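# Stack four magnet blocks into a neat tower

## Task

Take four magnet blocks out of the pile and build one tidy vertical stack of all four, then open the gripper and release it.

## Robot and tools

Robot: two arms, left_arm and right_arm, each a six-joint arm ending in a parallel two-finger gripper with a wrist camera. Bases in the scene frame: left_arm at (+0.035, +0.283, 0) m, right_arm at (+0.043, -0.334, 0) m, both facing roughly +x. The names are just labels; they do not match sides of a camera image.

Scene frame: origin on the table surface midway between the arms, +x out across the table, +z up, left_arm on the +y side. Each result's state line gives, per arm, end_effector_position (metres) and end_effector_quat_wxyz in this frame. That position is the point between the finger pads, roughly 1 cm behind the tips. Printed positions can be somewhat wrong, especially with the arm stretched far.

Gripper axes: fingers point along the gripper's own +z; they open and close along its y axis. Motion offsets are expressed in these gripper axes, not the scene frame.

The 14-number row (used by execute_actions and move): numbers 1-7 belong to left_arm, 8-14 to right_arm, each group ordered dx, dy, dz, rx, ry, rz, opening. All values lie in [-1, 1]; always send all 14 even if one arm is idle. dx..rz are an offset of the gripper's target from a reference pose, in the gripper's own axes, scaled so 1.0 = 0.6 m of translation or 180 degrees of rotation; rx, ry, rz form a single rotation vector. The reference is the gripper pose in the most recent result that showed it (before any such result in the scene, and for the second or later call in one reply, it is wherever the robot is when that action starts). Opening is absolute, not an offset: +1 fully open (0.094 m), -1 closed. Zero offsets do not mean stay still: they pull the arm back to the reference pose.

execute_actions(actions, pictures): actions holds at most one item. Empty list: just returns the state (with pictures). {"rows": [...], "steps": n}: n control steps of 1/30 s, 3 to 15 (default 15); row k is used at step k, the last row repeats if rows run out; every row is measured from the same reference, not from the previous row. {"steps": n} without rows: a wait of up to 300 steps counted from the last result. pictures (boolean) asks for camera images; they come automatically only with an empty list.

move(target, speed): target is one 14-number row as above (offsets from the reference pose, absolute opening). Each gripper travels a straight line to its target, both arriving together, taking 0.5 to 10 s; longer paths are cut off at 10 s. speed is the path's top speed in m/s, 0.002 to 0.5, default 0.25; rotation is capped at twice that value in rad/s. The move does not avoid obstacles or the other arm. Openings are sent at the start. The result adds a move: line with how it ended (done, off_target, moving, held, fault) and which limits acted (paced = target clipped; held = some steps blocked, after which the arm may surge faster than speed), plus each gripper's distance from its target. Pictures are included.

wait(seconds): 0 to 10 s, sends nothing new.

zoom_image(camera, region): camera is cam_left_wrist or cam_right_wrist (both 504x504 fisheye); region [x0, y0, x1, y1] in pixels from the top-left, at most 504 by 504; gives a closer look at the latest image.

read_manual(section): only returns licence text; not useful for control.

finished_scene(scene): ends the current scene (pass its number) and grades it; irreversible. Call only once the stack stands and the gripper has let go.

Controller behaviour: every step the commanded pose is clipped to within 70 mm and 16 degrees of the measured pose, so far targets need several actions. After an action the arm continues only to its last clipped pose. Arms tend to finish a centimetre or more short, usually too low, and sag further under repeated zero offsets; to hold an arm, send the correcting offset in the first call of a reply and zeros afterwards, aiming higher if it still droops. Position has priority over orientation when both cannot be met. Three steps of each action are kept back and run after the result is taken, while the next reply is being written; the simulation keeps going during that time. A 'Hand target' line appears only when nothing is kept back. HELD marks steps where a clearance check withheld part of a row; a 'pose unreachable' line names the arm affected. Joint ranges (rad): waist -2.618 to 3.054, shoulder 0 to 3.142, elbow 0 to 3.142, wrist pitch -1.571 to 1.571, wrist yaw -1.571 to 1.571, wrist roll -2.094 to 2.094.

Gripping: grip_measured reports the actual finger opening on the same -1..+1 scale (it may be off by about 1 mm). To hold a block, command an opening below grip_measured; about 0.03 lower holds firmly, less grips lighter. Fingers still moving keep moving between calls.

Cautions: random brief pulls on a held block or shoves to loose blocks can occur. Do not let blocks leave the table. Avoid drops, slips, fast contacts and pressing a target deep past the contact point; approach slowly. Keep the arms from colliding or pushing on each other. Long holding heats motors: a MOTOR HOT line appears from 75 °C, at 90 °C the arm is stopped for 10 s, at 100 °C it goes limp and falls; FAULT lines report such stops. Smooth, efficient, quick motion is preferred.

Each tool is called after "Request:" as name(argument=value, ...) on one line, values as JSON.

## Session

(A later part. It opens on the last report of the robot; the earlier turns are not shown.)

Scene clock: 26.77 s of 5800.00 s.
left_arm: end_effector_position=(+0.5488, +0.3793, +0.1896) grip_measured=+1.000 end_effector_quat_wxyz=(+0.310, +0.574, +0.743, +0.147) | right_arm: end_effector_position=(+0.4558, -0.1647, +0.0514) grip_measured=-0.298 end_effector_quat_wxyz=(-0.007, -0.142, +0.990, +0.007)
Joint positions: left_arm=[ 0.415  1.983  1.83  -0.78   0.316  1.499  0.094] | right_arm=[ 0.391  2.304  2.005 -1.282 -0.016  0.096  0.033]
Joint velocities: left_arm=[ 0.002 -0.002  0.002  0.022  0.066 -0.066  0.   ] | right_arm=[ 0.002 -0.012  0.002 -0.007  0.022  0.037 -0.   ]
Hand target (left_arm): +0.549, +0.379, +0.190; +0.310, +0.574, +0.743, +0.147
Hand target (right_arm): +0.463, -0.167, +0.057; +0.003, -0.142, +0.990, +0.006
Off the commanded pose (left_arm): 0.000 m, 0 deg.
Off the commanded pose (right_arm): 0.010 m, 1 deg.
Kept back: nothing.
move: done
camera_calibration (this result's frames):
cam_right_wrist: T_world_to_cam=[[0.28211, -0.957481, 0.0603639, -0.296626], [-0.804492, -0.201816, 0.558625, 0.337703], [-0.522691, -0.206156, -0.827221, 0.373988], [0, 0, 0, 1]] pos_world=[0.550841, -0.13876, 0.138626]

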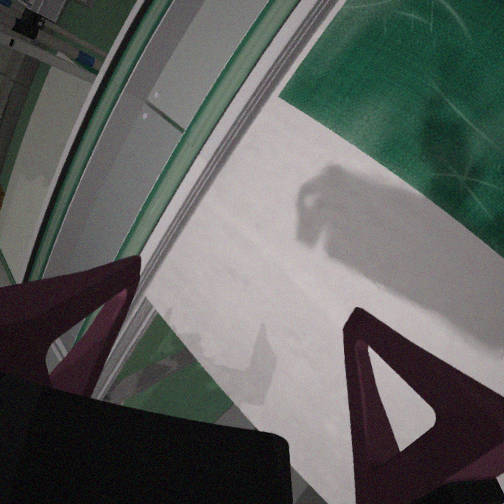

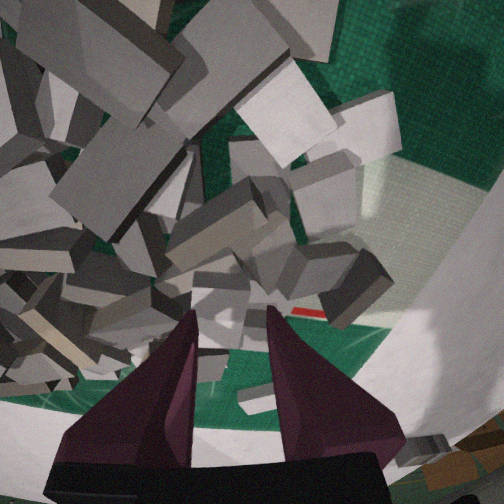

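Request:
move(target=[0,0,0,0,0,0,1,-0.008,0.02,-0.006,0.004,-0.006,0,-0.3], speed=0.06)

Scene clock: 27.77 s of 5800.00 s.
left_arm: end_effector_position=(+0.5488, +0.3793, +0.1896) grip_measured=+1.000 end_effector_quat_wxyz=(+0.310, +0.574, +0.743, +0.147) | right_arm: end_effector_position=(+0.4517, -0.1555, +0.0514) grip_measured=-0.298 end_effector_quat_wxyz=(-0.007, -0.143, +0.990, +0.005)
Joint positions: left_arm=[ 0.415  1.983  1.83  -0.78   0.316  1.499  0.094] | right_arm=[ 0.415  2.304  2.005 -1.283 -0.013  0.118  0.033]
Joint velocities: left_arm=[ 0.007 -0.022 -0.017 -0.125 -0.051 -0.081  0.   ] | right_arm=[ 0.002 -0.017 -0.007 -0.022 -0.022  0.066  0.002]
Hand target (left_arm): +0.549, +0.379, +0.190; +0.310, +0.574, +0.743, +0.147
Hand target (right_arm): +0.457, -0.152, +0.055; +0.003, -0.142, +0.990, +0.002
Off the commanded pose (left_arm): 0.000 m, 0 deg.
Off the commanded pose (right_arm): 0.008 m, 1 deg.
Kept back: nothing.
move: done
camera_calibration (this result's frames):
cam_right_wrist: T_world_to_cam=[[0.282861, -0.95704, 0.0637577, -0.287179], [-0.804473, -0.20052, 0.55912, 0.336433], [-0.522316, -0.209445, -0.826631, 0.373021], [0, 0, 0, 1]] pos_world=[0.546718, -0.129252, 0.138554]

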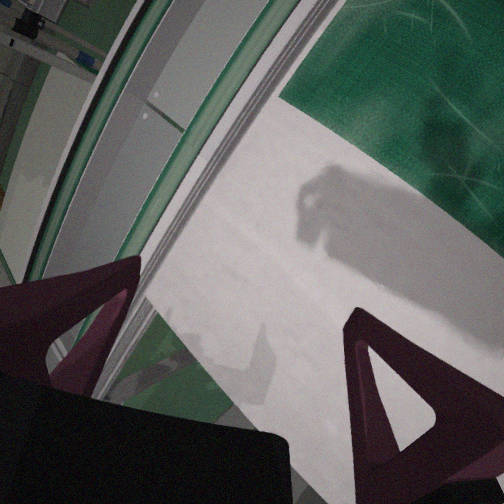

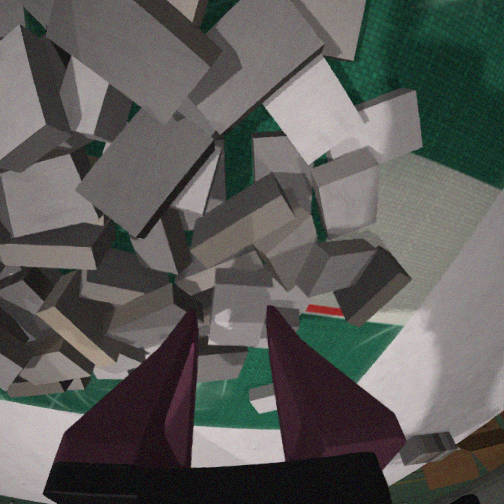

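Request:
move(target=[0,0,0,0,0,0,1,-0.012,-0.028,-0.006,0.004,-0.006,0,-0.3], speed=0.06)

Request:
move(target=[0,0,0,0,0,0,1,-0.008,0.021,-0.004,0.002,-0.004,0,-0.3], speed=0.06)

Scene clock: 28.77 s of 5800.00 s.
left_arm: end_effector_position=(+0.5488, +0.3793, +0.1896) grip_measured=+1.000 end_effector_quat_wxyz=(+0.310, +0.574, +0.743, +0.147) | right_arm: end_effector_position=(+0.4560, -0.1657, +0.0514) grip_measured=-0.298 end_effector_quat_wxyz=(-0.007, -0.143, +0.990, +0.005)
Joint positions: left_arm=[ 0.415  1.983  1.83  -0.78   0.316  1.499  0.094] | right_arm=[ 0.39   2.304  2.005 -1.283 -0.012  0.094  0.033]
Joint velocities: left_arm=[ 0.017  0.007 -0.017  0.007 -0.007 -0.022  0.   ] | right_arm=[-0.007  0.002 -0.012  0.007  0.022  0.007 -0.001]
Hand target (left_arm): +0.549, +0.379, +0.190; +0.310, +0.574, +0.743, +0.147
Hand target (right_arm): +0.463, -0.169, +0.055; +0.003, -0.143, +0.990, +0.000
Off the commanded pose (left_arm): 0.000 m, 0 deg.
Off the commanded pose (right_arm): 0.009 m, 1 deg.
Kept back: nothing.
move: done
camera_calibration (this result's frames):
cam_right_wrist: T_world_to_cam=[[0.283201, -0.956909, 0.0642022, -0.298256], [-0.804659, -0.20065, 0.558805, 0.337928], [-0.521843, -0.209915, -0.82681, 0.37285], [0, 0, 0, 1]] pos_world=[0.550952, -0.139333, 0.138589]

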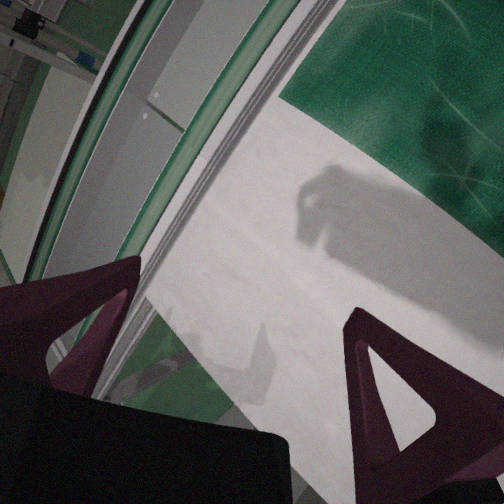

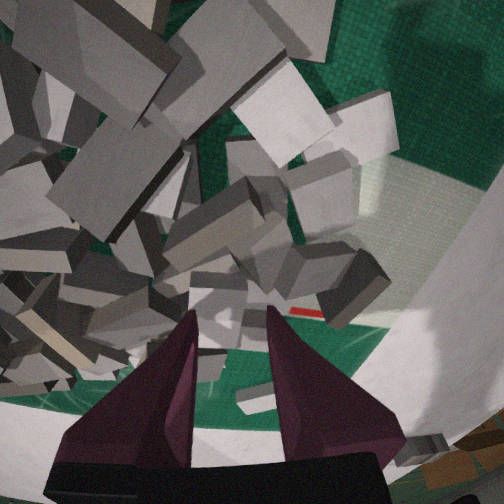

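Scene clock: 29.57 s of 5800.00 s.
left_arm: end_effector_position=(+0.5488, +0.3793, +0.1896) grip_measured=+1.000 end_effector_quat_wxyz=(+0.310, +0.574, +0.743, +0.147) | right_arm: end_effector_position=(+0.4512, -0.1582, +0.0479) grip_measured=-0.298 end_effector_quat_wxyz=(-0.013, -0.142, +0.990, +0.002)
Joint positions: left_arm=[ 0.415  1.983  1.83  -0.78   0.316  1.499  0.094] | right_arm=[ 0.411  2.313  2.005 -1.287 -0.01   0.115  0.033]
Joint velocities: left_arm=[-0.007  0.017  0.002  0.022  0.037  0.022  0.   ] | right_arm=[-0.002 -0.007 -0.012 -0.081 -0.037  0.007  0.001]
Hand target (left_arm): +0.549, +0.379, +0.190; +0.310, +0.574, +0.743, +0.147
Hand target (right_arm): +0.457, -0.153, +0.054; -0.000, -0.143, +0.990, +0.002
Off the commanded pose (left_arm): 0.000 m, 0 deg.
Off the commanded pose (right_arm): 0.010 m, 1 deg.
Kept back: nothing.
move: done
camera_calibration (this result's frames):
cam_right_wrist: T_world_to_cam=[[0.282842, -0.956744, 0.0681275, -0.289502], [-0.798961, -0.195705, 0.568648, 0.335291], [-0.530717, -0.215269, -0.819755, 0.371797], [0, 0, 0, 1]] pos_world=[0.547087, -0.131324, 0.133844]

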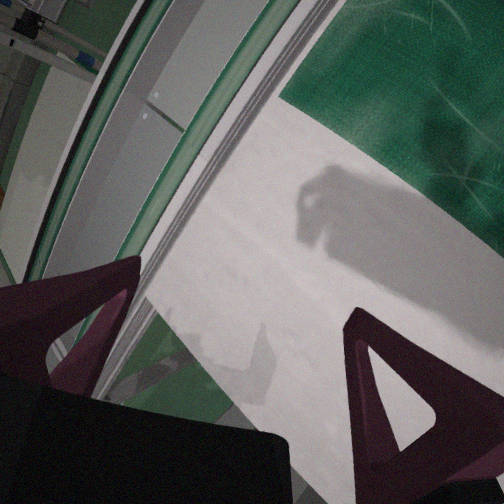

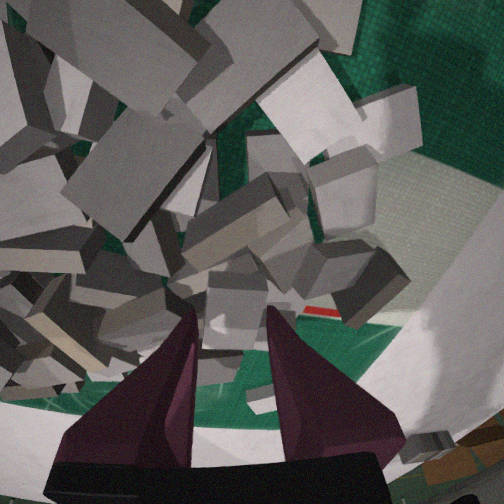

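Request:
move(target=[0,0,0,0,0,0,1,-0.014,-0.005,0.022,0,-0.014,0,-0.28], speed=0.06)

Scene clock: 30.50 s of 5800.00 s.
left_arm: end_effector_position=(+0.5488, +0.3793, +0.1896) grip_measured=+1.000 end_effector_quat_wxyz=(+0.310, +0.574, +0.743, +0.147) | right_arm: end_effector_position=(+0.4530, -0.1584, +0.0391) grip_measured=-0.282 end_effector_quat_wxyz=(-0.006, -0.144, +0.990, +0.001)
Joint positions: left_arm=[ 0.415  1.983  1.83  -0.78   0.316  1.499  0.094] | right_arm=[ 0.411  2.308  1.963 -1.236 -0.005  0.113  0.034]
Joint velocities: left_arm=[-0.007 -0.007  0.012  0.066 -0.051 -0.037  0.   ] | right_arm=[ 0.002 -0.002  0.002 -0.066 -0.022 -0.007 -0.   ]
Hand target (left_arm): +0.549, +0.379, +0.190; +0.310, +0.574, +0.743, +0.147
Hand target (right_arm): +0.460, -0.159, +0.035; +0.009, -0.143, +0.990, +0.005
Off the commanded pose (left_arm): 0.000 m, 0 deg.
Off the commanded pose (right_arm): 0.008 m, 2 deg.
Kept back: nothing.
move: done
camera_calibration (this result's frames):
cam_right_wrist: T_world_to_cam=[[0.284476, -0.955985, 0.071878, -0.290435], [-0.80651, -0.198114, 0.557039, 0.345183], [-0.518281, -0.216434, -0.82737, 0.360039], [0, 0, 0, 1]] pos_world=[0.547616, -0.131341, 0.126481]

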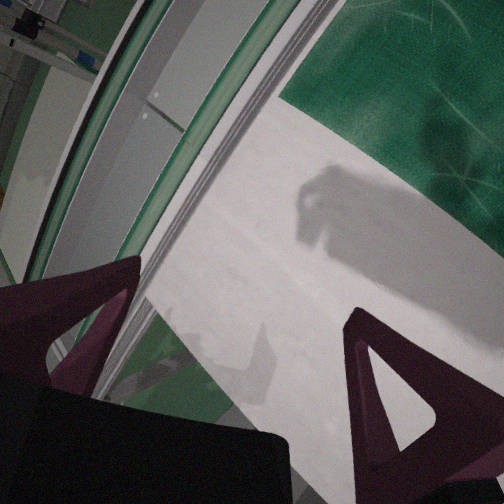

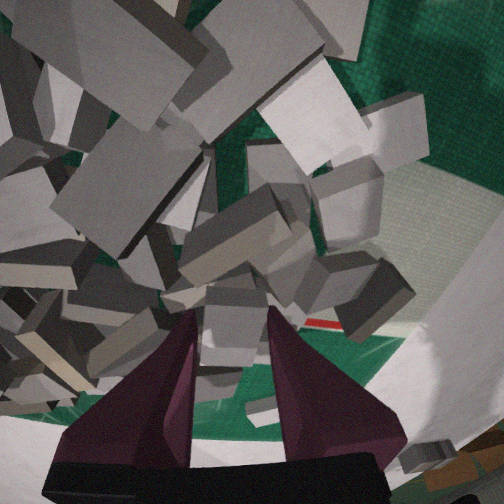

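Request:
move(target=[0,0,0,0,0,0,1,0,0,0,0,0,0,-0.52])

Request:
move(target=[0,0,0,0,0,0,1,-0.01,0,-0.09,0,-0.01,0,-0.52], speed=0.12)

Scene clock: 31.43 s of 5800.00 s.
left_arm: end_effector_position=(+0.5488, +0.3793, +0.1896) grip_measured=+1.000 end_effector_quat_wxyz=(+0.310, +0.574, +0.743, +0.147) | right_arm: end_effector_position=(+0.4521, -0.1574, +0.0391) grip_measured=-0.476 end_effector_quat_wxyz=(-0.007, -0.144, +0.990, +0.004)
Joint positions: left_arm=[ 0.415  1.983  1.83  -0.78   0.316  1.499  0.094] | right_arm=[ 0.411  2.308  1.963 -1.237 -0.012  0.112  0.025]
Joint velocities: left_arm=[ 0.002 -0.007 -0.012  0.007  0.007  0.051  0.   ] | right_arm=[ 0.012 -0.032 -0.007 -0.007  0.066 -0.037 -0.001]
Hand target (left_arm): +0.549, +0.379, +0.190; +0.310, +0.574, +0.743, +0.147
Hand target (right_arm): +0.453, -0.158, +0.039; -0.006, -0.144, +0.990, +0.001
Off the commanded pose (left_arm): 0.000 m, 0 deg.
Off the commanded pose (right_arm): 0.001 m, 0 deg.
Kept back: nothing.
move: done
camera_calibration (this result's frames):
cam_right_wrist: T_world_to_cam=[[0.285081, -0.956329, 0.0645209, -0.289176], [-0.803809, -0.201861, 0.559592, 0.342739], [-0.52213, -0.211392, -0.826253, 0.362188], [0, 0, 0, 1]] pos_world=[0.547045, -0.130798, 0.126123]

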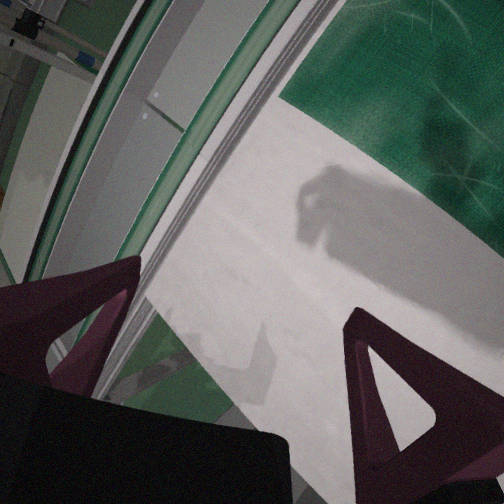

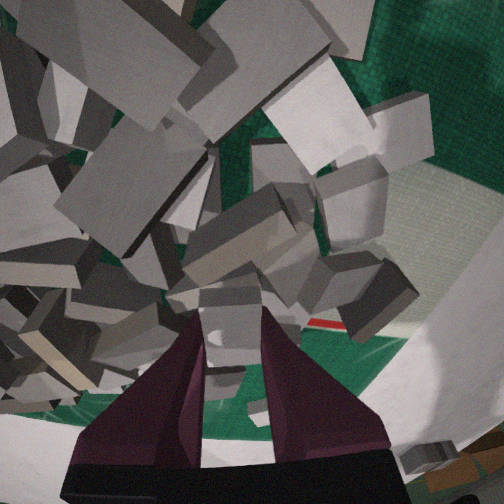

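Scene clock: 32.50 s of 5800.00 s.
left_arm: end_effector_position=(+0.5488, +0.3793, +0.1896) grip_measured=+1.000 end_effector_quat_wxyz=(+0.310, +0.574, +0.743, +0.147) | right_arm: end_effector_position=(+0.4517, -0.1574, +0.0803) grip_measured=-0.476 end_effector_quat_wxyz=(-0.010, -0.144, +0.990, +0.004)
Joint positions: left_arm=[ 0.415  1.983  1.83  -0.78   0.316  1.499  0.094] | right_arm=[ 0.411  2.308  2.126 -1.406 -0.013  0.112  0.025]
Joint velocities: left_arm=[-0.002  0.012  0.017  0.037  0.007 -0.007  0.   ] | right_arm=[-0.017  0.002 -0.007 -0.007  0.007 -0.022  0.001]
Hand target (left_arm): +0.549, +0.379, +0.190; +0.310, +0.574, +0.743, +0.147
Hand target (right_arm): +0.458, -0.155, +0.093; +0.008, -0.144, +0.990, +0.007
Off the commanded pose (left_arm): 0.000 m, 0 deg.
Off the commanded pose (right_arm): 0.015 m, 2 deg.
Kept back: nothing.
move: off_target (right_arm)
camera_calibration (this result's frames):
cam_right_wrist: T_world_to_cam=[[0.285403, -0.956219, 0.0647329, -0.291953], [-0.800964, -0.200883, 0.564006, 0.317878], [-0.526309, -0.212818, -0.82323, 0.397488], [0, 0, 0, 1]] pos_world=[0.547135, -0.130723, 0.166838]

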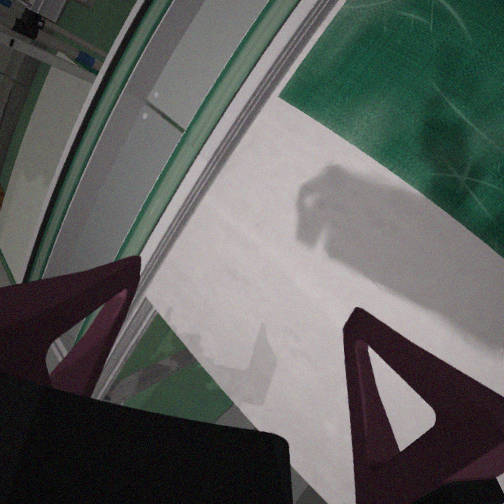

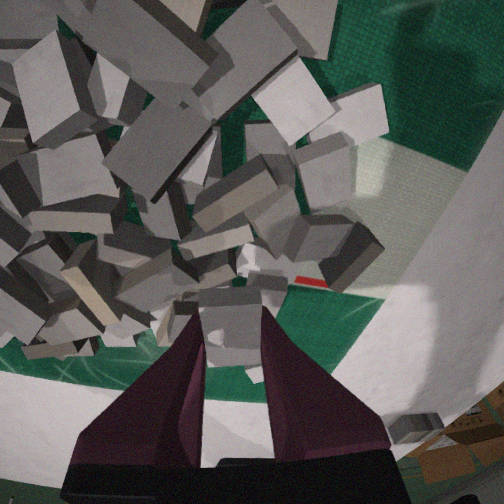

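Request:
move(target=[0,0,0,0,0,0,1,0.224,-0.055,0.045,-0.005,-0.012,0.399,-0.52], speed=0.35)

Scene clock: 35.17 s of 5800.00 s.
left_arm: end_effector_position=(+0.5488, +0.3793, +0.1896) grip_measured=+1.000 end_effector_quat_wxyz=(+0.310, +0.574, +0.743, +0.147) | right_arm: end_effector_position=(+0.3291, -0.2222, +0.0474) grip_measured=-0.476 end_effector_quat_wxyz=(-0.007, +0.456, +0.890, +0.003)
Joint positions: left_arm=[ 0.415  1.983  1.83  -0.78   0.316  1.499  0.094] | right_arm=[ 0.372  1.76   1.188 -1.004 -0.014  1.309  0.025]
Joint velocities: left_arm=[ 0.017 -0.007  0.007  0.022 -0.081  0.037  0.   ] | right_arm=[-0.007 -0.002  0.002 -0.022  0.081  0.022 -0.001]
Hand target (left_arm): +0.549, +0.379, +0.190; +0.310, +0.574, +0.743, +0.147
Hand target (right_arm): +0.331, -0.227, +0.053; +0.006, +0.464, +0.886, +0.007
Off the commanded pose (left_arm): 0.000 m, 0 deg.
Off the commanded pose (right_arm): 0.010 m, 2 deg.
Kept back: nothing.
move: done
camera_calibration (this result's frames):
cam_right_wrist: T_world_to_cam=[[-0.808762, -0.583207, 0.0759852, 0.125715], [-0.449184, 0.695907, 0.560309, 0.308878], [-0.379655, 0.419025, -0.824791, 0.384338], [0, 0, 0, 1]] pos_world=[0.386332, -0.30268, 0.134379]

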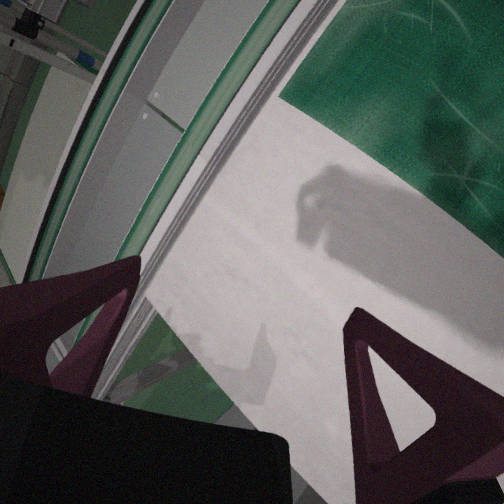

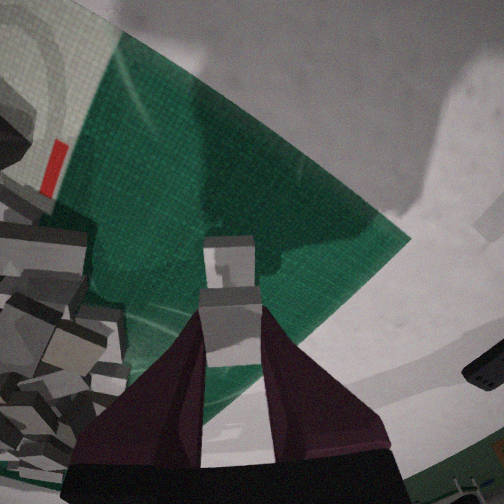

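Request:
move(target=[0,0,0,0,0,0,1,-0.015,-0.003,0.027,0,-0.005,0.008,-0.52], speed=0.08)

Request:
zoom_image(camera="cam_right_wrist", region=[160, 230, 300, 370])

Scene clock: 36.27 s of 5800.00 s.
left_arm: end_effector_position=(+0.5488, +0.3793, +0.1896) grip_measured=+1.000 end_effector_quat_wxyz=(+0.310, +0.574, +0.743, +0.147) | right_arm: end_effector_position=(+0.3321, -0.2246, +0.0338) grip_measured=-0.476 end_effector_quat_wxyz=(-0.004, +0.462, +0.887, +0.006)
Joint positions: left_arm=[ 0.415  1.983  1.83  -0.78   0.316  1.499  0.094] | right_arm=[ 0.361  1.779  1.154 -0.944 -0.014  1.311  0.025]
Joint velocities: left_arm=[-0.012  0.002  0.002 -0.022  0.007  0.066  0.   ] | right_arm=[-0.012 -0.002 -0.012  0.051  0.051 -0.095 -0.   ]
Hand target (left_arm): +0.549, +0.379, +0.190; +0.310, +0.574, +0.743, +0.147
Hand target (right_arm): +0.333, -0.230, +0.031; +0.000, +0.467, +0.884, -0.000
Off the commanded pose (left_arm): 0.000 m, 0 deg.
Off the commanded pose (right_arm): 0.006 m, 1 deg.
Kept back: nothing.
move: done
camera_calibration (this result's frames):
cam_right_wrist: T_world_to_cam=[[-0.816506, -0.573151, 0.0693973, 0.132818], [-0.443985, 0.700195, 0.55911, 0.318789], [-0.369046, 0.425706, -0.826184, 0.373273], [0, 0, 0, 1]] pos_world=[0.387739, -0.305994, 0.120937]

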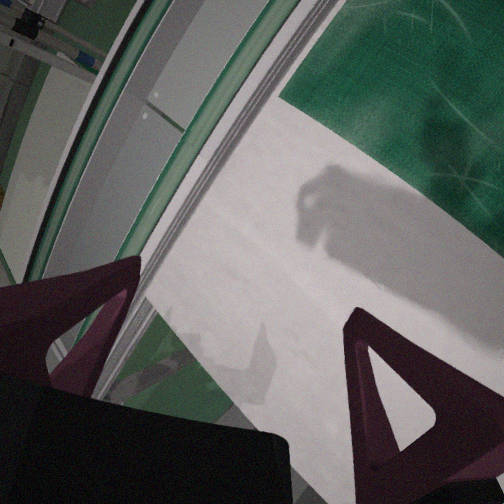

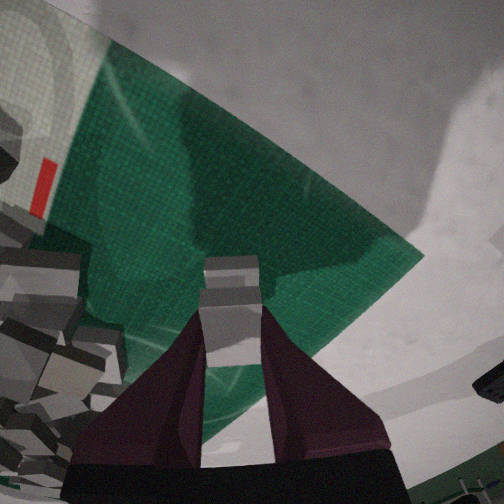

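Region (160, 230, 300, 370) of cam_right_wrist's 504x504 image, scaled by 3.600, with more detail than that image has.

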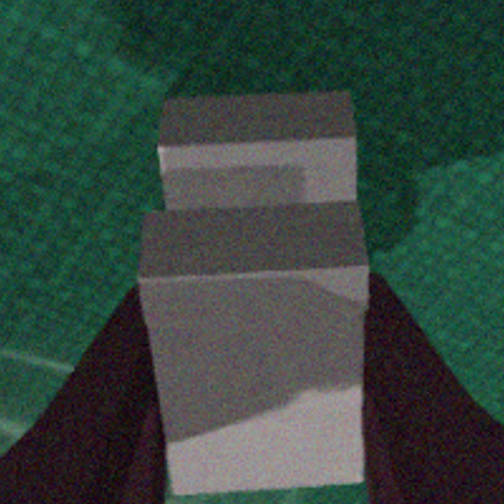

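Request:
move(target=[0,0,0,0,0,0,1,-0.003,-0.005,0.022,0,0,0,-0.52], speed=0.04)

Request:
zoom_image(camera="cam_right_wrist", region=[160, 230, 300, 370])

Scene clock: 37.33 s of 5800.00 s.
left_arm: end_effector_position=(+0.5488, +0.3793, +0.1896) grip_measured=+1.000 end_effector_quat_wxyz=(+0.310, +0.574, +0.743, +0.147) | right_arm: end_effector_position=(+0.3317, -0.2247, +0.0240) grip_measured=-0.476 end_effector_quat_wxyz=(-0.003, +0.461, +0.887, +0.008)
Joint positions: left_arm=[ 0.415  1.983  1.83  -0.78   0.316  1.499  0.094] | right_arm=[ 0.361  1.787  1.122 -0.898 -0.015  1.31   0.025]
Joint velocities: left_arm=[-0.007 -0.012  0.017  0.051 -0.022 -0.022  0.   ] | right_arm=[-0.022 -0.012 -0.012  0.051 -0.037  0.022 -0.   ]
Hand target (left_arm): +0.549, +0.379, +0.190; +0.310, +0.574, +0.743, +0.147
Hand target (right_arm): +0.331, -0.228, +0.021; -0.005, +0.462, +0.887, +0.006
Off the commanded pose (left_arm): 0.000 m, 0 deg.
Off the commanded pose (right_arm): 0.005 m, 0 deg.
Kept back: nothing.
move: done
camera_calibration (this result's frames):
cam_right_wrist: T_world_to_cam=[[-0.816176, -0.574233, 0.0641372, 0.132882], [-0.447526, 0.698458, 0.55846, 0.324969], [-0.365483, 0.427098, -0.827048, 0.364161], [0, 0, 0, 1]] pos_world=[0.386982, -0.306204, 0.111174]

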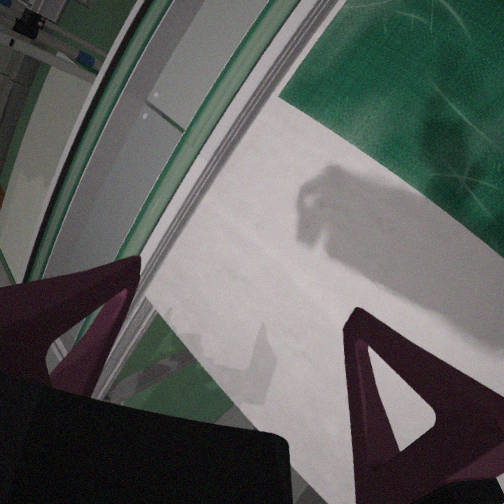

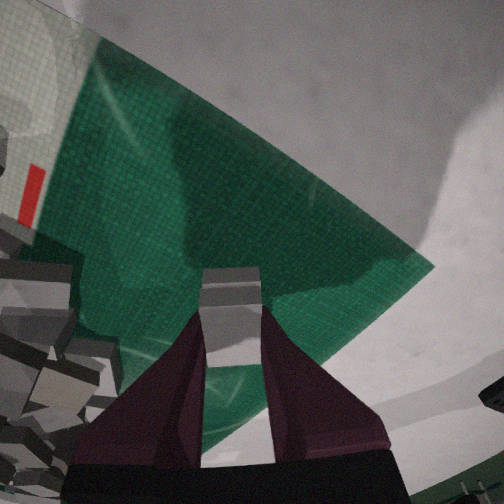

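Region (160, 230, 300, 370) of cam_right_wrist's 504x504 image, scaled by 3.600, with more detail than that image has.

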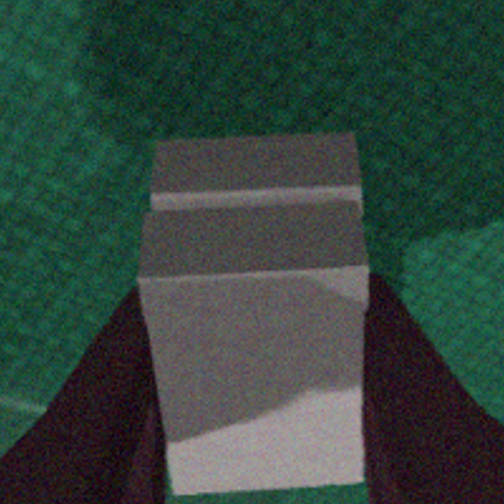

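Request:
move(target=[0,0,0,0,0,0,1,-0.003,-0.002,0.012,0,0,0,-0.52], speed=0.03)

Request:
zoom_image(camera="cam_right_wrist", region=[160, 230, 300, 370])

Scene clock: 38.27 s of 5800.00 s.
left_arm: end_effector_position=(+0.5488, +0.3793, +0.1896) grip_measured=+1.000 end_effector_quat_wxyz=(+0.310, +0.574, +0.743, +0.147) | right_arm: end_effector_position=(+0.3364, -0.2229, +0.0241) grip_measured=-0.476 end_effector_quat_wxyz=(+0.004, +0.461, +0.887, +0.015)
Joint positions: left_arm=[ 0.415  1.983  1.83  -0.78   0.316  1.499  0.094] | right_arm=[ 0.361  1.787  1.122 -0.878 -0.015  1.31   0.025]
Joint velocities: left_arm=[ 0.002 -0.002 -0.007 -0.037  0.007 -0.037  0.   ] | right_arm=[-0.007 -0.017  0.007  0.022  0.051  0.051 -0.   ]
Hand target (left_arm): +0.549, +0.379, +0.190; +0.310, +0.574, +0.743, +0.147
Hand target (right_arm): +0.332, -0.227, +0.017; -0.003, +0.461, +0.887, +0.008
Off the commanded pose (left_arm): 0.000 m, 0 deg.
Off the commanded pose (right_arm): 0.009 m, 1 deg.
Kept back: nothing.
move: done
camera_calibration (this result's frames):
cam_right_wrist: T_world_to_cam=[[-0.817208, -0.574611, 0.0446385, 0.138453], [-0.458093, 0.69459, 0.554703, 0.32861], [-0.349744, 0.43286, -0.83085, 0.3613], [0, 0, 0, 1]] pos_world=[0.390041, -0.305084, 0.111725]

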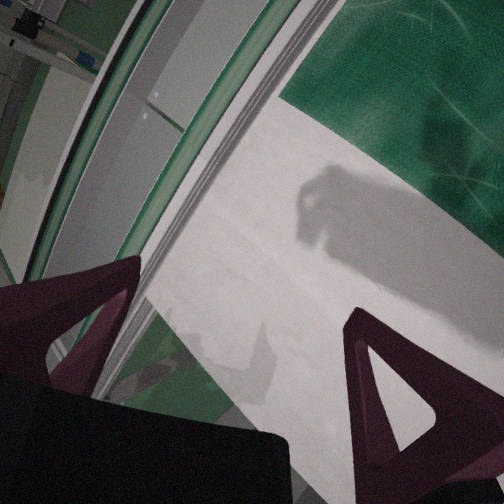

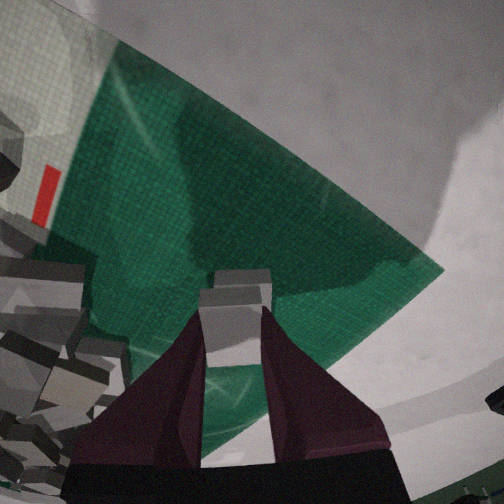

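Region (160, 230, 300, 370) of cam_right_wrist's 504x504 image, scaled by 3.600, with more detail than that image has.

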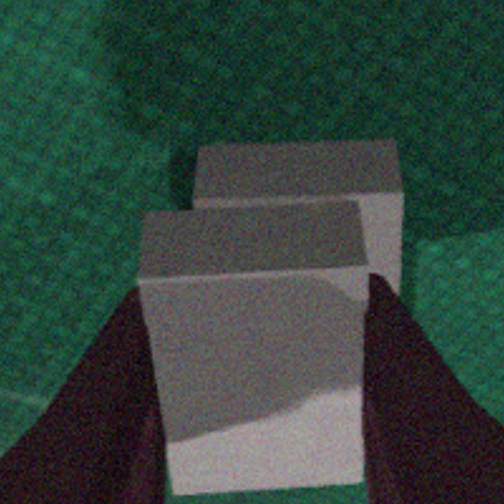

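Request:
move(target=[0,0,0,0,0,0,1,0,-0.011,0.0,0.013,0.002,0,-0.52], speed=0.03)

Request:
zoom_image(camera="cam_right_wrist", region=[160, 230, 300, 370])

Scene clock: 39.50 s of 5800.00 s.
left_arm: end_effector_position=(+0.5488, +0.3793, +0.1896) grip_measured=+1.000 end_effector_quat_wxyz=(+0.310, +0.574, +0.743, +0.147) | right_arm: end_effector_position=(+0.3288, -0.2257, +0.0219) grip_measured=-0.476 end_effector_quat_wxyz=(-0.008, +0.461, +0.887, +0.002)
Joint positions: left_arm=[ 0.415  1.983  1.83  -0.78   0.316  1.499  0.094] | right_arm=[ 0.361  1.795  1.122 -0.907 -0.015  1.31   0.025]
Joint velocities: left_arm=[ 0.002 -0.012 -0.027  0.007  0.007 -0.007  0.   ] | right_arm=[-0.002 -0.002 -0.002  0.037  0.066 -0.007  0.   ]
Hand target (left_arm): +0.549, +0.379, +0.190; +0.310, +0.574, +0.743, +0.147
Hand target (right_arm): +0.331, -0.227, +0.024; -0.008, +0.461, +0.887, -0.001
Off the commanded pose (left_arm): 0.000 m, 0 deg.
Off the commanded pose (right_arm): 0.003 m, 0 deg.
Kept back: nothing.
move: done
camera_calibration (this result's frames):
cam_right_wrist: T_world_to_cam=[[-0.815037, -0.573816, 0.0803052, 0.129426], [-0.4387, 0.701689, 0.561405, 0.323338], [-0.378493, 0.422336, -0.823636, 0.364971], [0, 0, 0, 1]] pos_world=[0.385474, -0.306756, 0.108686]

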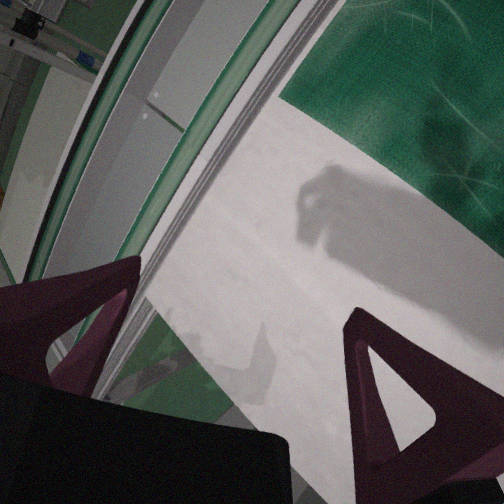

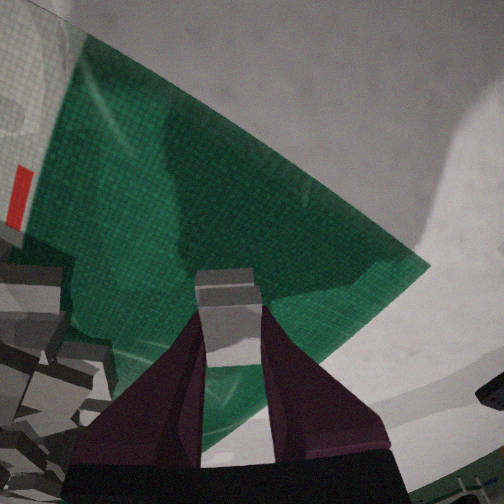

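Region (160, 230, 300, 370) of cam_right_wrist's 504x504 image, scaled by 3.600, with more detail than that image has.

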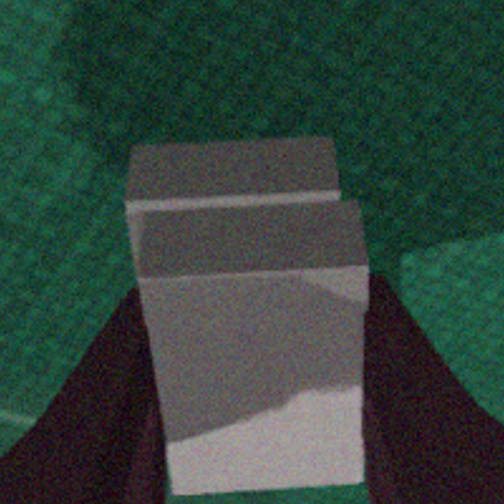

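Request:
move(target=[0,0,0,0,0,0,1,0,0,0,0,0,0,-0.15])

Request:
move(target=[0,0,0,0,0,0,1,0,0.005,0.02,0,0,0,-0.15], speed=0.06)

Request:
move(target=[0,0,0,0,0,0,1,0,0,0,0,0,0,-0.5])

Request:
move(target=[0,0,0,0,0,0,1,0,0,0,0,0,0,-0.15])

Request:
move(target=[0,0,0,0,0,0,1,0,0.01,-0.1,0,0,0,-0.15])

Request:
zoom_image(camera="cam_right_wrist", region=[160, 210, 300, 350])

Scene clock: 40.43 s of 5800.00 s.
left_arm: end_effector_position=(+0.5488, +0.3793, +0.1896) grip_measured=+1.000 end_effector_quat_wxyz=(+0.310, +0.574, +0.743, +0.147) | right_arm: end_effector_position=(+0.3288, -0.2257, +0.0219) grip_measured=-0.152 end_effector_quat_wxyz=(-0.009, +0.461, +0.887, +0.002)
Joint positions: left_arm=[ 0.415  1.983  1.83  -0.78   0.316  1.499  0.094] | right_arm=[ 0.361  1.795  1.122 -0.907 -0.015  1.31   0.04 ]
Joint velocities: left_arm=[-0.032 -0.002  0.017 -0.037  0.066  0.051  0.   ] | right_arm=[-0.012 -0.002  0.007 -0.037  0.022 -0.022  0.   ]
Hand target (left_arm): +0.549, +0.379, +0.190; +0.310, +0.574, +0.743, +0.147
Hand target (right_arm): +0.329, -0.226, +0.022; -0.008, +0.461, +0.887, +0.002
Off the commanded pose (left_arm): 0.000 m, 0 deg.
Off the commanded pose (right_arm): 0.000 m, 0 deg.
Kept back: nothing.
move: done
camera_calibration (this result's frames):
cam_right_wrist: T_world_to_cam=[[-0.815029, -0.573842, 0.0802065, 0.129437], [-0.438624, 0.701489, 0.561714, 0.323205], [-0.378599, 0.422633, -0.823435, 0.365034], [0, 0, 0, 1]] pos_world=[0.385462, -0.306724, 0.108651]

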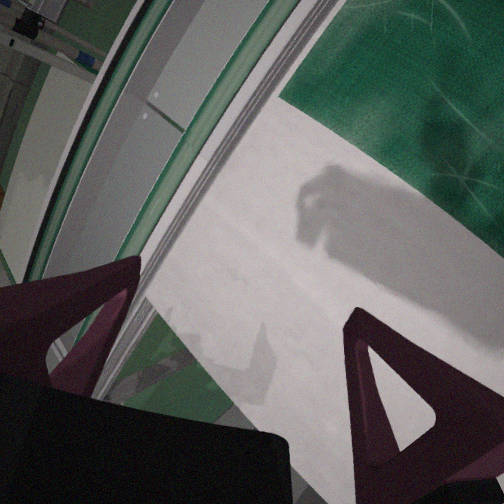

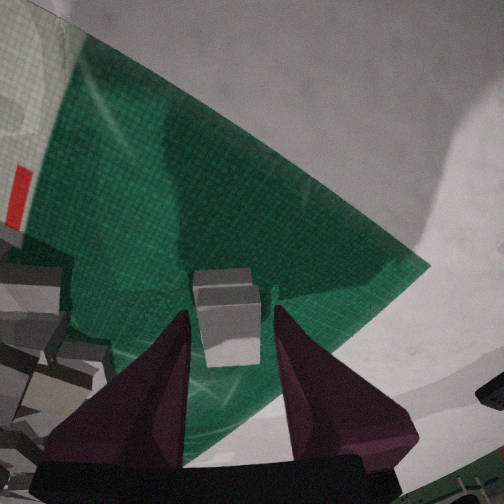

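Scene clock: 41.20 s of 5800.00 s.
left_arm: end_effector_position=(+0.5488, +0.3793, +0.1896) grip_measured=+1.000 end_effector_quat_wxyz=(+0.310, +0.574, +0.743, +0.147) | right_arm: end_effector_position=(+0.3348, -0.2234, +0.0148) grip_measured=-0.152 end_effector_quat_wxyz=(-0.005, +0.461, +0.887, +0.006)
Joint positions: left_arm=[ 0.415  1.983  1.83  -0.78   0.316  1.499  0.094] | right_arm=[ 0.361  1.819  1.122 -0.871 -0.015  1.31   0.04 ]
Joint velocities: left_arm=[-0.002 -0.042  0.002 -0.037  0.066 -0.022  0.   ] | right_arm=[ 0.007 -0.032  0.002 -0.007 -0.022 -0.081 -0.001]
Hand target (left_arm): +0.549, +0.379, +0.190; +0.310, +0.574, +0.743, +0.147
Hand target (right_arm): +0.331, -0.224, +0.010; -0.009, +0.461, +0.887, +0.002
Off the commanded pose (left_arm): 0.000 m, 0 deg.
Off the commanded pose (right_arm): 0.006 m, 1 deg.
Kept back: nothing.
move: done
camera_calibration (this result's frames):
cam_right_wrist: T_world_to_cam=[[-0.815822, -0.574161, 0.0690864, 0.136603], [-0.444577, 0.699082, 0.560032, 0.32971], [-0.369846, 0.426172, -0.825586, 0.35842], [0, 0, 0, 1]] pos_world=[0.390585, -0.304811, 0.101821]

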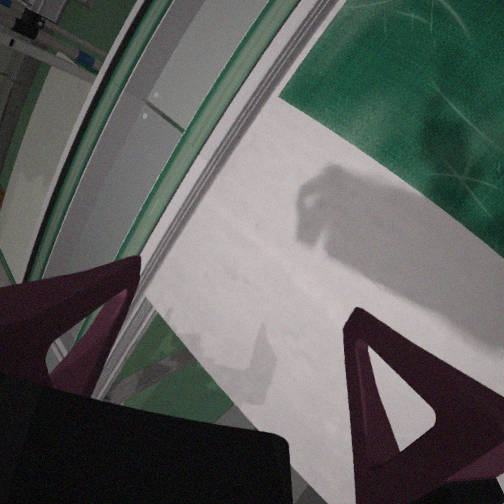

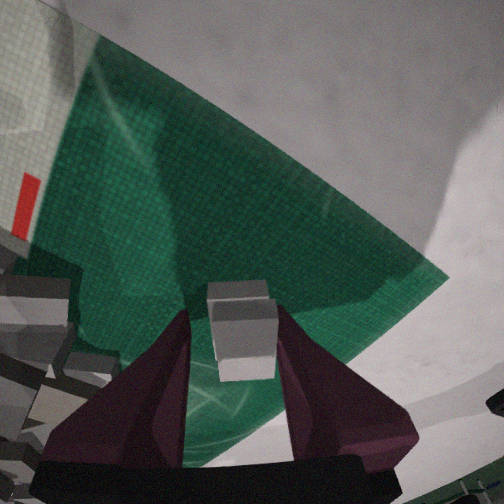

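Scene clock: 41.70 s of 5800.00 s.
left_arm: end_effector_position=(+0.5488, +0.3793, +0.1896) grip_measured=+1.000 end_effector_quat_wxyz=(+0.310, +0.574, +0.743, +0.147) | right_arm: end_effector_position=(+0.3349, -0.2231, +0.0148) grip_measured=-0.467 end_effector_quat_wxyz=(-0.005, +0.461, +0.887, +0.007)
Joint positions: left_arm=[ 0.415  1.983  1.83  -0.78   0.316  1.499  0.094] | right_arm=[ 0.361  1.819  1.122 -0.871 -0.016  1.31   0.025]
Joint velocities: left_arm=[ 0.007 -0.002  0.012  0.037  0.037 -0.037  0.   ] | right_arm=[ 0.002  0.002  0.007  0.022 -0.051  0.007 -0.001]
Hand target (left_arm): +0.549, +0.379, +0.190; +0.310, +0.574, +0.743, +0.147
Hand target (right_arm): +0.335, -0.223, +0.015; -0.005, +0.461, +0.887, +0.006
Off the commanded pose (left_arm): 0.000 m, 0 deg.
Off the commanded pose (right_arm): 0.000 m, 0 deg.
Kept back: nothing.
move: done
camera_calibration (this result's frames):
cam_right_wrist: T_world_to_cam=[[-0.815842, -0.574256, 0.0680551, 0.136839], [-0.44476, 0.698332, 0.560822, 0.329459], [-0.36958, 0.427274, -0.825135, 0.358504], [0, 0, 0, 1]] pos_world=[0.390665, -0.30467, 0.101733]

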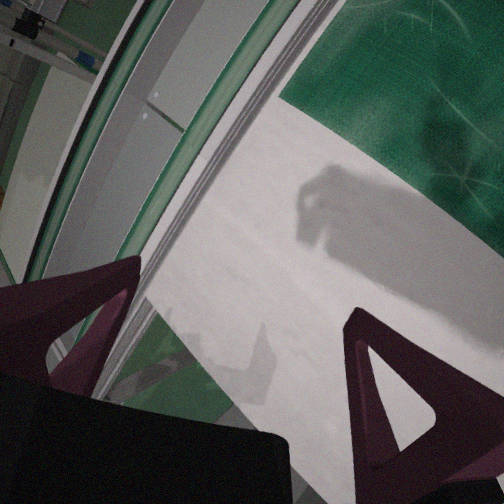

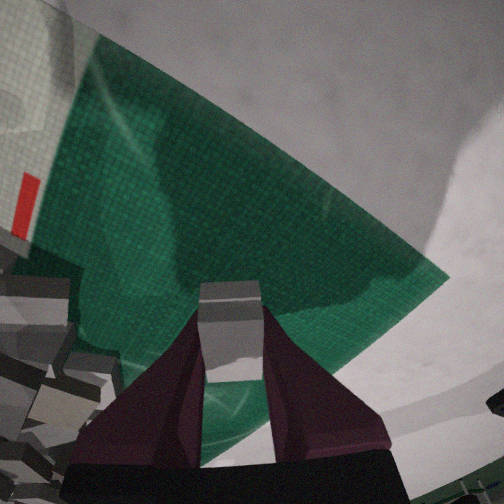

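Scene clock: 42.20 s of 5800.00 s.
left_arm: end_effector_position=(+0.5488, +0.3793, +0.1896) grip_measured=+1.000 end_effector_quat_wxyz=(+0.310, +0.574, +0.743, +0.147) | right_arm: end_effector_position=(+0.3349, -0.2231, +0.0148) grip_measured=-0.152 end_effector_quat_wxyz=(-0.005, +0.461, +0.887, +0.007)
Joint positions: left_arm=[ 0.415  1.983  1.83  -0.78   0.316  1.499  0.094] | right_arm=[ 0.361  1.819  1.122 -0.871 -0.016  1.31   0.04 ]
Joint velocities: left_arm=[-0.012 -0.007  0.007  0.007 -0.051  0.081  0.   ] | right_arm=[-0.002  0.002  0.007 -0.125 -0.081 -0.066 -0.   ]
Hand target (left_arm): +0.549, +0.379, +0.190; +0.310, +0.574, +0.743, +0.147
Hand target (right_arm): +0.335, -0.223, +0.015; -0.005, +0.461, +0.887, +0.007
Off the commanded pose (left_arm): 0.000 m, 0 deg.
Off the commanded pose (right_arm): 0.000 m, 0 deg.
Kept back: nothing.
move: done
camera_calibration (this result's frames):
cam_right_wrist: T_world_to_cam=[[-0.815842, -0.574256, 0.0680551, 0.136839], [-0.44476, 0.698332, 0.560822, 0.329459], [-0.36958, 0.427274, -0.825135, 0.358504], [0, 0, 0, 1]] pos_world=[0.390665, -0.30467, 0.101733]

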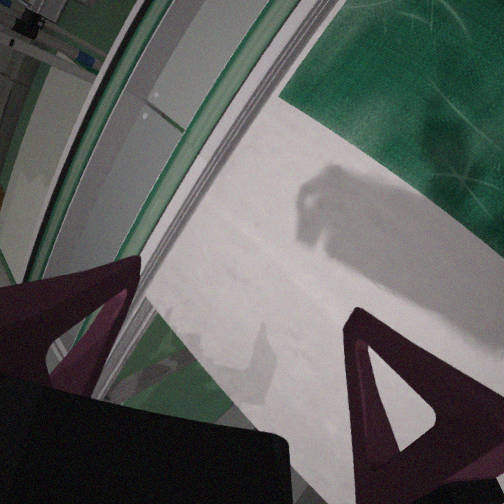

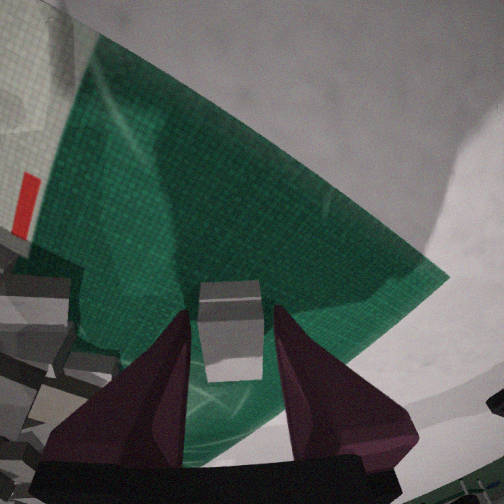

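Scene clock: 43.23 s of 5800.00 s.
left_arm: end_effector_position=(+0.5488, +0.3793, +0.1896) grip_measured=+1.000 end_effector_quat_wxyz=(+0.310, +0.574, +0.743, +0.147) | right_arm: end_effector_position=(+0.3352, -0.2229, +0.0652) grip_measured=-0.152 end_effector_quat_wxyz=(-0.013, +0.461, +0.887, -0.002)
Joint positions: left_arm=[ 0.415  1.983  1.83  -0.78   0.316  1.499  0.094] | right_arm=[ 0.361  1.774  1.279 -1.096 -0.017  1.31   0.04 ]
Joint velocities: left_arm=[ 0.007  0.007  0.002 -0.022  0.022  0.051  0.   ] | right_arm=[ 0.007 -0.002  0.002 -0.037  0.007  0.037  0.   ]
Hand target (left_arm): +0.549, +0.379, +0.190; +0.310, +0.574, +0.743, +0.147
Hand target (right_arm): +0.339, -0.220, +0.075; -0.005, +0.461, +0.887, +0.007
Off the commanded pose (left_arm): 0.000 m, 0 deg.
Off the commanded pose (right_arm): 0.011 m, 1 deg.
Kept back: nothing.
move: off_target (right_arm)
camera_calibration (this result's frames):
cam_right_wrist: T_world_to_cam=[[-0.814096, -0.573674, 0.0902584, 0.131875], [-0.432302, 0.702436, 0.56542, 0.297613], [-0.387767, 0.421287, -0.81985, 0.404462], [0, 0, 0, 1]] pos_world=[0.392854, -0.303795, 0.151419]

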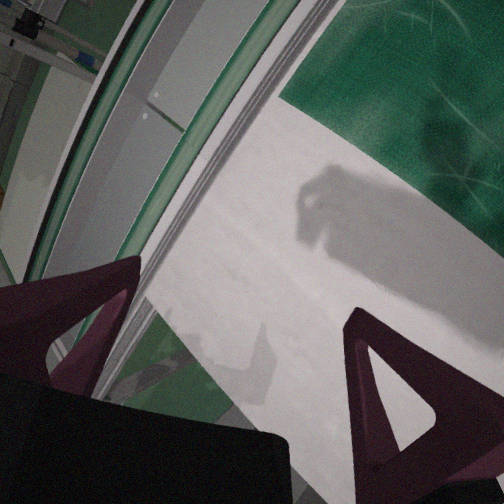

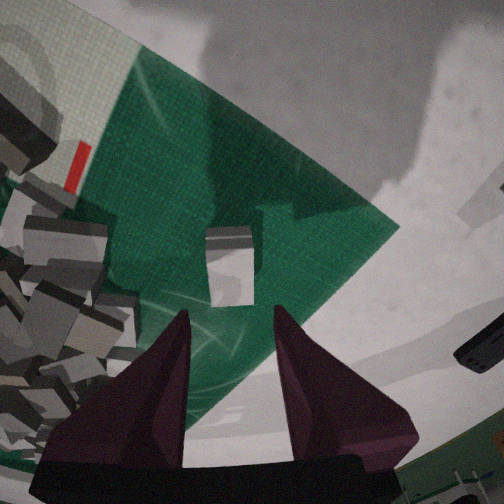

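Region (160, 210, 300, 350) of cam_right_wrist's 504x504 image, scaled by 3.600, with more detail than that image has.

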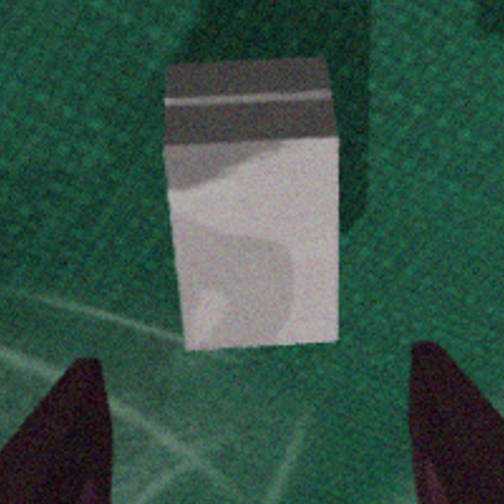

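Request:
move(target=[0,0,0,0,0,0,1,-0.031,0.156,-0.02,0,-0.02,-0.39,-0.15], speed=0.35)

Request:
zoom_image(camera="cam_right_wrist", region=[130, 170, 330, 370])

Scene clock: 45.87 s of 5800.00 s.
left_arm: end_effector_position=(+0.5488, +0.3793, +0.1896) grip_measured=+1.000 end_effector_quat_wxyz=(+0.310, +0.574, +0.743, +0.147) | right_arm: end_effector_position=(+0.4171, -0.1891, +0.0710) grip_measured=-0.152 end_effector_quat_wxyz=(+0.003, -0.124, +0.992, -0.004)
Joint positions: left_arm=[ 0.415  1.983  1.83  -0.78   0.316  1.499  0.094] | right_arm=[ 0.382  2.084  1.728 -1.212  0.009  0.123  0.04 ]
Joint velocities: left_arm=[-0.007  0.007  0.002  0.007 -0.022  0.051  0.   ] | right_arm=[ 0.017 -0.027 -0.012  0.022  0.007  0.022 -0.001]
Hand target (left_arm): +0.549, +0.379, +0.190; +0.310, +0.574, +0.743, +0.147
Hand target (right_arm): +0.423, -0.185, +0.077; +0.014, -0.133, +0.991, -0.008
Off the commanded pose (left_arm): 0.000 m, 0 deg.
Off the commanded pose (right_arm): 0.009 m, 2 deg.
Kept back: nothing.
move: done
camera_calibration (this result's frames):
cam_right_wrist: T_world_to_cam=[[0.245024, -0.965876, 0.0839503, -0.298088], [-0.823316, -0.161568, 0.544101, 0.307271], [-0.51197, -0.202435, -0.834809, 0.361704], [0, 0, 0, 1]] pos_world=[0.511201, -0.165049, 0.159792]

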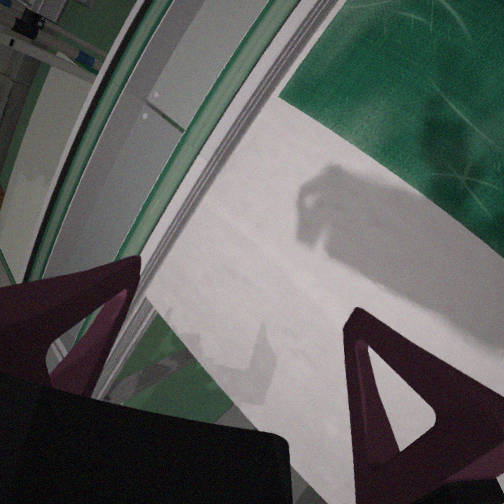

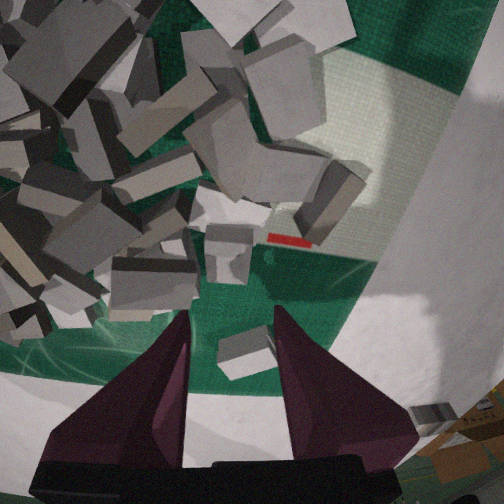

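Region (130, 170, 330, 370) of cam_right_wrist's 504x504 image, scaled by 2.520, with more detail than that image has.

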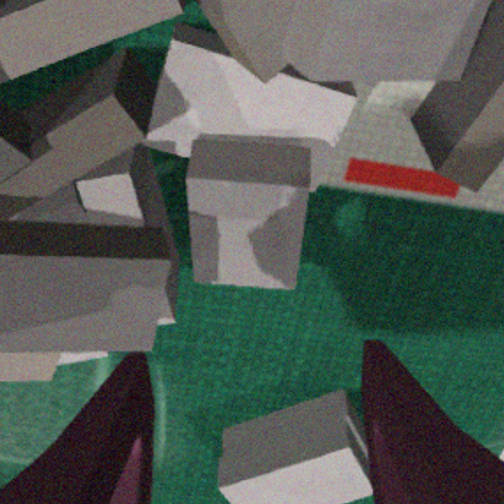

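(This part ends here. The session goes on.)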